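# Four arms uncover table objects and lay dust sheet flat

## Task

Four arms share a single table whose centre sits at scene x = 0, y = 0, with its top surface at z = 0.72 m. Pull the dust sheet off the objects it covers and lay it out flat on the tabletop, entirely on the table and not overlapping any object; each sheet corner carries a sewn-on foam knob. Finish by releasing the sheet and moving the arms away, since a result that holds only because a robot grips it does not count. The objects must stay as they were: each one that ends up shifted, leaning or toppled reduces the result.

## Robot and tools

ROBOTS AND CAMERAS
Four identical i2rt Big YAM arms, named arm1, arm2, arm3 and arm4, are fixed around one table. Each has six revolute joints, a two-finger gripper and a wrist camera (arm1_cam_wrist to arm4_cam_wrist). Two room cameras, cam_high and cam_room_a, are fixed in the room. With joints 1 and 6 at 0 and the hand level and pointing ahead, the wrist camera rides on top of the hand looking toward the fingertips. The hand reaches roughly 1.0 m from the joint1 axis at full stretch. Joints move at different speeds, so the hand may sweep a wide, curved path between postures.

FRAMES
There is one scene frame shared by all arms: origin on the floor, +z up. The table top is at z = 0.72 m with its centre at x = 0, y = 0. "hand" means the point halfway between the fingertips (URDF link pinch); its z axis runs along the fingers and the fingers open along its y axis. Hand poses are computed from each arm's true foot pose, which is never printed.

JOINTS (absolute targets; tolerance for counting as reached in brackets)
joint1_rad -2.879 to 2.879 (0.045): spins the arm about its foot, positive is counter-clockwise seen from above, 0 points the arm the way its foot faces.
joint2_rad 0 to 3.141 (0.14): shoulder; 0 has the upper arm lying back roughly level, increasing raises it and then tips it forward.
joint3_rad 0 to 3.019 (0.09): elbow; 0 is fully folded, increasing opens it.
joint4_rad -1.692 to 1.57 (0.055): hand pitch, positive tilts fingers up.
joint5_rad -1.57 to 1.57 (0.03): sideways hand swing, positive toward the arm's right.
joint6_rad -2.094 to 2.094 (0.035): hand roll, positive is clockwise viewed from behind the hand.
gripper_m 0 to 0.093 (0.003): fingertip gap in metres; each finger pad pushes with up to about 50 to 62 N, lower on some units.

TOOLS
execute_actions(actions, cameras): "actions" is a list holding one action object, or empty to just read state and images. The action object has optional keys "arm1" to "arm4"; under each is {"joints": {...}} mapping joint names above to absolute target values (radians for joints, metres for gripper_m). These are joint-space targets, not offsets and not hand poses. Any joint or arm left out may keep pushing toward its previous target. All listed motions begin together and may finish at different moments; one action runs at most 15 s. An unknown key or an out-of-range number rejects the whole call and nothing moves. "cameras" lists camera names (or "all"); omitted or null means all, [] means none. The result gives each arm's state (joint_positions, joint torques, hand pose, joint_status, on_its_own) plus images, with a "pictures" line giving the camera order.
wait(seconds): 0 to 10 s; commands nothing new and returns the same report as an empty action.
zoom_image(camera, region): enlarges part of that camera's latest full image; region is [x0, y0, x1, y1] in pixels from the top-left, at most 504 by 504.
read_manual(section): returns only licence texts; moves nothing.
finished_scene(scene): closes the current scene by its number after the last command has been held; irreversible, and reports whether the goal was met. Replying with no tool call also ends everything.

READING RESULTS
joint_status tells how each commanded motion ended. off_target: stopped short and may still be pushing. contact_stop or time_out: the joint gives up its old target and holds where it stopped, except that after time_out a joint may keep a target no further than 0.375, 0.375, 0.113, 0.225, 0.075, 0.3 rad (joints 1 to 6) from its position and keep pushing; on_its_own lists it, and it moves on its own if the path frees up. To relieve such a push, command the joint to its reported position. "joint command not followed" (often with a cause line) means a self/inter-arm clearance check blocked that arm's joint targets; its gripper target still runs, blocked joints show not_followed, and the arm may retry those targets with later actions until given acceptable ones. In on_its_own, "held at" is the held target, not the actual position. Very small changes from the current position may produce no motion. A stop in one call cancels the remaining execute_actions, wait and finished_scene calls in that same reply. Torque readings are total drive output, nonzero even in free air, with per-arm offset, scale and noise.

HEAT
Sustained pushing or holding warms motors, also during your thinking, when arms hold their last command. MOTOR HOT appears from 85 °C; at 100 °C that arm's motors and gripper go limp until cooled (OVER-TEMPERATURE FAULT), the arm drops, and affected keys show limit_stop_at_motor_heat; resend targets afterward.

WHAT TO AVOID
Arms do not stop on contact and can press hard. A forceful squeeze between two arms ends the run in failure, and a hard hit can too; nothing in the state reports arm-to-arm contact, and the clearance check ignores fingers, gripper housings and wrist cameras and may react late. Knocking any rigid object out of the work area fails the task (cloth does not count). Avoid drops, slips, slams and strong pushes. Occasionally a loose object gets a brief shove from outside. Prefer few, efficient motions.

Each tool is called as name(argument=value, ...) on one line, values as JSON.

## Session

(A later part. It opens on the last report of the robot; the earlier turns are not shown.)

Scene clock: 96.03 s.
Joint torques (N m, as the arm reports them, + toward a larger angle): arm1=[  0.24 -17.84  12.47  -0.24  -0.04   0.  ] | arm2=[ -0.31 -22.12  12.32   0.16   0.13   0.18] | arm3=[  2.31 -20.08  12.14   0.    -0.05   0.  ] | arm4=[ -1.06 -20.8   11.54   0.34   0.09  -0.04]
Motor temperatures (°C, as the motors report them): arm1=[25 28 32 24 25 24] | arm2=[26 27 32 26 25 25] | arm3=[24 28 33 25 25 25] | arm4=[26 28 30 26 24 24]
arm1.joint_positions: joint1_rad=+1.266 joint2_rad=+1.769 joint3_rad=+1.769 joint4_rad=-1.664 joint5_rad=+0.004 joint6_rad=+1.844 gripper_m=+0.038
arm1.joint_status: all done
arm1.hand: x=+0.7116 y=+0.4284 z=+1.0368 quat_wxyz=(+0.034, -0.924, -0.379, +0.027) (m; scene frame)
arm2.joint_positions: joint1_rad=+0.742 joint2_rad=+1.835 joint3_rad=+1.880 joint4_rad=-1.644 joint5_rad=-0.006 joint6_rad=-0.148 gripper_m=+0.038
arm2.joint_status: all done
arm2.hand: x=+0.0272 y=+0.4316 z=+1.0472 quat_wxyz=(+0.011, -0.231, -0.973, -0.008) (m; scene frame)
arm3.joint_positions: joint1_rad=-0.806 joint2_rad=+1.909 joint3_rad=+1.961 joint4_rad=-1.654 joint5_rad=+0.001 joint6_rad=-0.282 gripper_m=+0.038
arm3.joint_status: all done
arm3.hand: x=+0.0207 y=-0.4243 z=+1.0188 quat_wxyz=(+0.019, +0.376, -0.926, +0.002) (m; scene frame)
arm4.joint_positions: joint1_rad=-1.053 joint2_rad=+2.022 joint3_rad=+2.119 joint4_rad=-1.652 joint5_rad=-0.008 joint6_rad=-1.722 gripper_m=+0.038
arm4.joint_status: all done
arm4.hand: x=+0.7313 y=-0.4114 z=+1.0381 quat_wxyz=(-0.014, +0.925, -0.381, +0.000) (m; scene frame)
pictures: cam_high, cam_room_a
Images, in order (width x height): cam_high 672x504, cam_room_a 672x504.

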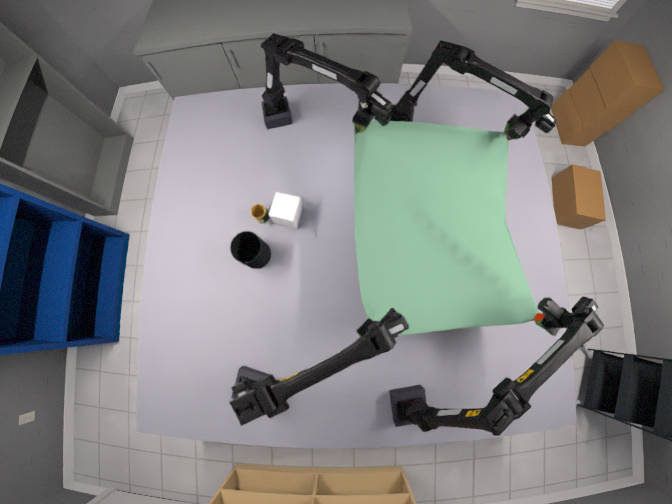

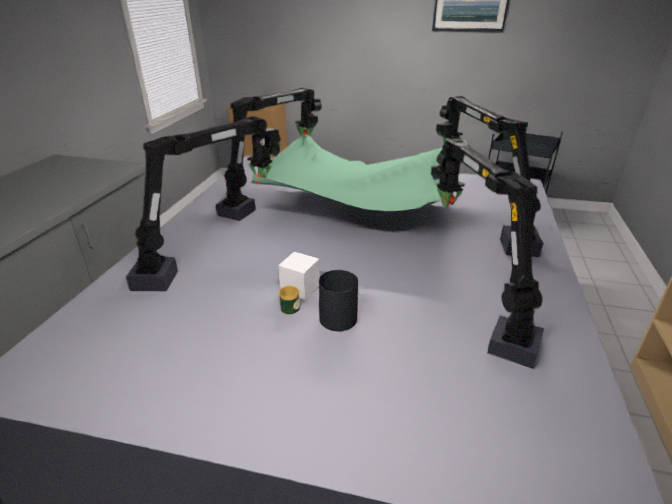

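execute_actions(actions=[{"arm1":{"joints":{"joint1_rad":1.34,"joint2_rad":1.92,"joint3_rad":1.24,"joint4_rad":-0.87}},"arm2":{"joints":{"joint1_rad":0.772,"joint2_rad":2.03,"joint3_rad":1.384,"joint4_rad":-0.92}},"arm3":{"joints":{"joint1_rad":-0.87,"joint2_rad":2.02,"joint3_rad":1.418,"joint4_rad":-0.95}},"arm4":{"joints":{"joint1_rad":-1.08,"joint2_rad":2.125,"joint3_rad":1.56,"joint4_rad":-0.98}}}], cameras=["cam_high","cam_room_a"])

Scene clock: 107.27 s.
Joint torques (N m, as the arm reports them, + toward a larger angle): arm1=[  0.65 -19.42   7.57   0.55  -0.34  -0.06] | arm2=[  1.5  -22.25   6.95   0.89  -0.29   0.18] | arm3=[  0.37 -19.19   6.79   0.35   0.52   0.14] | arm4=[ -2.12 -20.82   5.84   1.13  -0.04  -0.04]
Motor temperatures (°C, as the motors report them): arm1=[25 29 33 24 25 24] | arm2=[26 28 31 26 25 25] | arm3=[24 29 34 25 25 25] | arm4=[26 28 31 26 24 24]
arm1.joint_positions: joint1_rad=+1.325 joint2_rad=+1.948 joint3_rad=+1.241 joint4_rad=-0.894 joint5_rad=+0.010 joint6_rad=+1.845 gripper_m=+0.038
arm1.joint_status: all done
arm1.hand: x=+0.7146 y=+0.4613 z=+0.7569 quat_wxyz=(+0.007, -0.914, -0.406, +0.010) (m; scene frame)
arm2.joint_positions: joint1_rad=+0.762 joint2_rad=+2.039 joint3_rad=+1.407 joint4_rad=-0.917 joint5_rad=+0.006 joint6_rad=-0.147 gripper_m=+0.038
arm2.joint_status: all done
arm2.hand: x=+0.0381 y=+0.4353 z=+0.7640 quat_wxyz=(-0.010, -0.222, -0.975, +0.007) (m; scene frame)
arm3.joint_positions: joint1_rad=-0.844 joint2_rad=+2.044 joint3_rad=+1.423 joint4_rad=-0.956 joint5_rad=-0.014 joint6_rad=-0.299 gripper_m=+0.038
arm3.joint_status: all done
arm3.hand: x=+0.0089 y=-0.4519 z=+0.7485 quat_wxyz=(+0.007, +0.366, -0.930, -0.007) (m; scene frame)
arm4.joint_positions: joint1_rad=-1.062 joint2_rad=+2.153 joint3_rad=+1.566 joint4_rad=-0.993 joint5_rad=-0.005 joint6_rad=-1.723 gripper_m=+0.038
arm4.joint_status: all done
arm4.hand: x=+0.7120 y=-0.4310 z=+0.7572 quat_wxyz=(-0.003, +0.923, -0.385, -0.005) (m; scene frame)
pictures: cam_high, cam_room_a
Images, in order (width x height): cam_high 672x504, cam_room_a 672x504.

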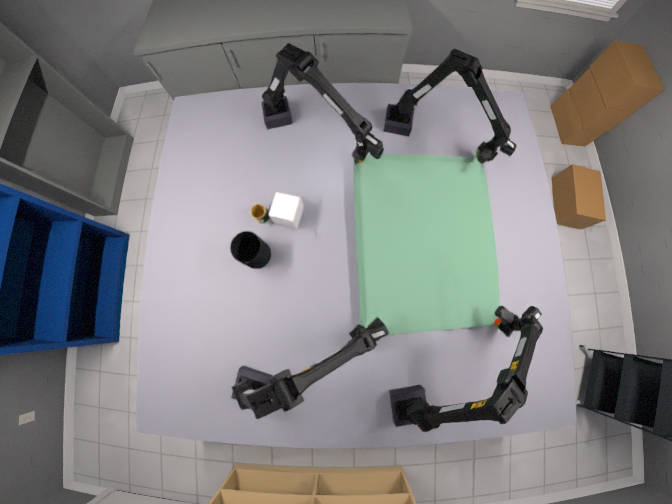

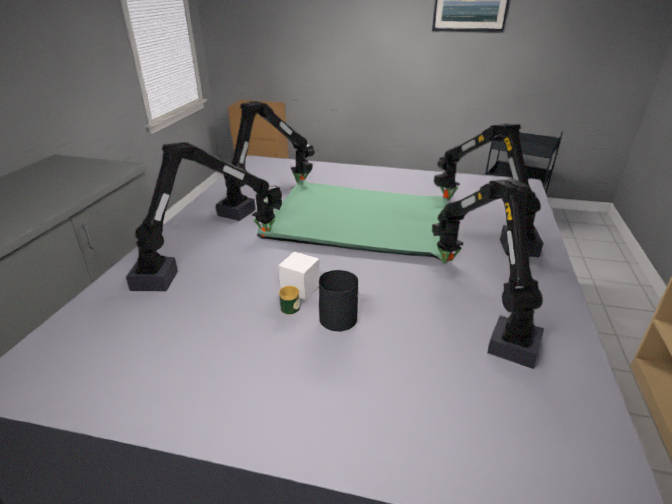

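execute_actions(actions=[{"arm1":{"joints":{"gripper_m":0.09}},"arm2":{"joints":{"gripper_m":0.09}},"arm3":{"joints":{"gripper_m":0.09}},"arm4":{"joints":{"gripper_m":0.09}}}], cameras=[])

execute_actions(actions=[{"arm1":{"joints":{"joint2_rad":1.1}},"arm2":{"joints":{"joint2_rad":1.1}},"arm3":{"joints":{"joint2_rad":1.1}},"arm4":{"joints":{"joint2_rad":1.1}}}], cameras=["cam_high","cam_room_a"])

Scene clock: 112.93 s.
Joint torques (N m, as the arm reports them, + toward a larger angle): arm1=[  1.01 -18.18   7.68   0.45   0.03  -0.01] | arm2=[  1.51 -21.94   8.29   0.85  -0.16   0.14] | arm3=[  1.55 -18.99   7.07   0.33   0.1    0.11] | arm4=[ -2.04 -20.88   5.79   1.12  -0.08  -0.04]
Motor temperatures (°C, as the motors report them): arm1=[25 30 32 24 25 24] | arm2=[26 29 30 26 25 25] | arm3=[24 30 33 25 25 25] | arm4=[26 29 30 26 24 24]
arm1.joint_positions: joint1_rad=+1.326 joint2_rad=+1.947 joint3_rad=+1.241 joint4_rad=-0.883 joint5_rad=+0.002 joint6_rad=+1.845 gripper_m=+0.090
arm1.joint_status: all done
arm1.hand: x=+0.7178 y=+0.4616 z=+0.7570 quat_wxyz=(+0.005, -0.914, -0.406, +0.003) (m; scene frame)
arm2.joint_positions: joint1_rad=+0.762 joint2_rad=+2.039 joint3_rad=+1.391 joint4_rad=-0.917 joint5_rad=+0.003 joint6_rad=-0.144 gripper_m=+0.090
arm2.joint_status: all done
arm2.hand: x=+0.0321 y=+0.4405 z=+0.7590 quat_wxyz=(-0.003, -0.224, -0.975, +0.002) (m; scene frame)
arm3.joint_positions: joint1_rad=-0.869 joint2_rad=+2.044 joint3_rad=+1.419 joint4_rad=-0.956 joint5_rad=-0.003 joint6_rad=-0.299 gripper_m=+0.090
arm3.joint_status: all done
arm3.hand: x=+0.0137 y=-0.4671 z=+0.7470 quat_wxyz=(+0.009, +0.355, -0.935, -0.001) (m; scene frame)
arm4.joint_positions: joint1_rad=-1.063 joint2_rad=+2.153 joint3_rad=+1.566 joint4_rad=-0.993 joint5_rad=-0.003 joint6_rad=-1.723 gripper_m=+0.090
arm4.joint_status: all done
arm4.hand: x=+0.7123 y=-0.4314 z=+0.7572 quat_wxyz=(-0.002, +0.923, -0.385, -0.004) (m; scene frame)
pictures: none
No camera images: the call's "cameras" was empty. Leave "cameras" out to get every camera's image.

Scene clock: 114.70 s.
Joint torques (N m, as the arm reports them, + toward a larger angle): arm1=[ 1.14 -5.27 11.4   1.35  0.02 -0.09] | arm2=[ 1.46 -5.52 12.64  2.43 -0.16  0.14] | arm3=[ 2.3  -6.44 10.93  1.71  0.11  0.17] | arm4=[-2.08 -6.59  8.43  2.71 -0.06  0.03]
Motor temperatures (°C, as the motors report them): arm1=[25 29 32 24 25 24] | arm2=[26 29 31 26 25 25] | arm3=[24 30 33 25 25 25] | arm4=[26 29 30 26 24 24]
arm1.joint_positions: joint1_rad=+1.326 joint2_rad=+1.079 joint3_rad=+1.241 joint4_rad=-0.880 joint5_rad=+0.002 joint6_rad=+1.845 gripper_m=+0.090
arm1.joint_status: all done
arm1.hand: x=+0.6744 y=+0.4815 z=+1.1887 quat_wxyz=(-0.320, -0.831, -0.368, -0.266) (m; scene frame)
arm2.joint_positions: joint1_rad=+0.762 joint2_rad=+1.081 joint3_rad=+1.377 joint4_rad=-0.917 joint5_rad=+0.003 joint6_rad=-0.144 gripper_m=+0.090
arm2.joint_status: all done
arm2.hand: x=-0.0437 y=+0.4914 z=+1.2622 quat_wxyz=(-0.427, -0.200, -0.866, +0.166) (m; scene frame)
arm3.joint_positions: joint1_rad=-0.869 joint2_rad=+1.090 joint3_rad=+1.404 joint4_rad=-0.956 joint5_rad=-0.003 joint6_rad=-0.299 gripper_m=+0.090
arm3.joint_status: all done
arm3.hand: x=-0.0694 y=-0.5051 z=+1.2490 quat_wxyz=(-0.444, +0.318, -0.837, -0.030) (m; scene frame)
arm4.joint_positions: joint1_rad=-1.063 joint2_rad=+1.099 joint3_rad=+1.553 joint4_rad=-0.991 joint5_rad=-0.003 joint6_rad=-1.723 gripper_m=+0.090
arm4.joint_status: all done
arm4.hand: x=+0.5991 y=-0.5186 z=+1.3442 quat_wxyz=(-0.427, +0.800, -0.335, +0.255) (m; scene frame)
pictures: cam_high, cam_room_a
Images, in order (width x height): cam_high 672x504, cam_room_a 672x504.

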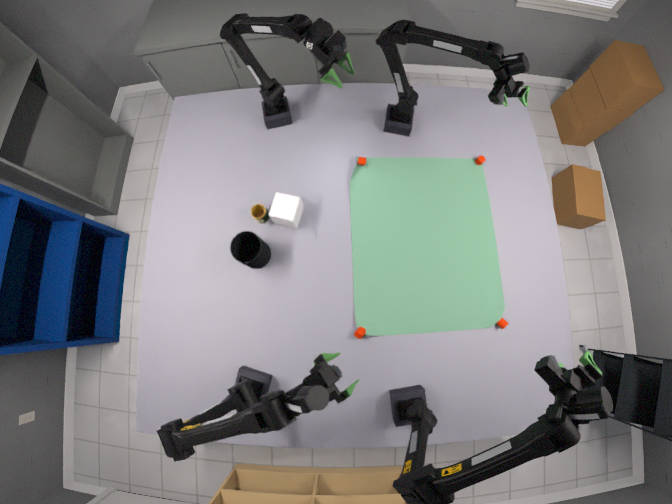

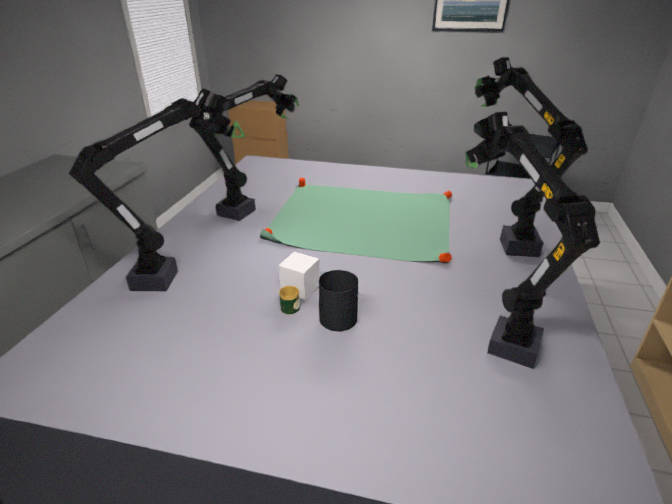

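finished_scene(scene=2)

The scene is finished: the task was done.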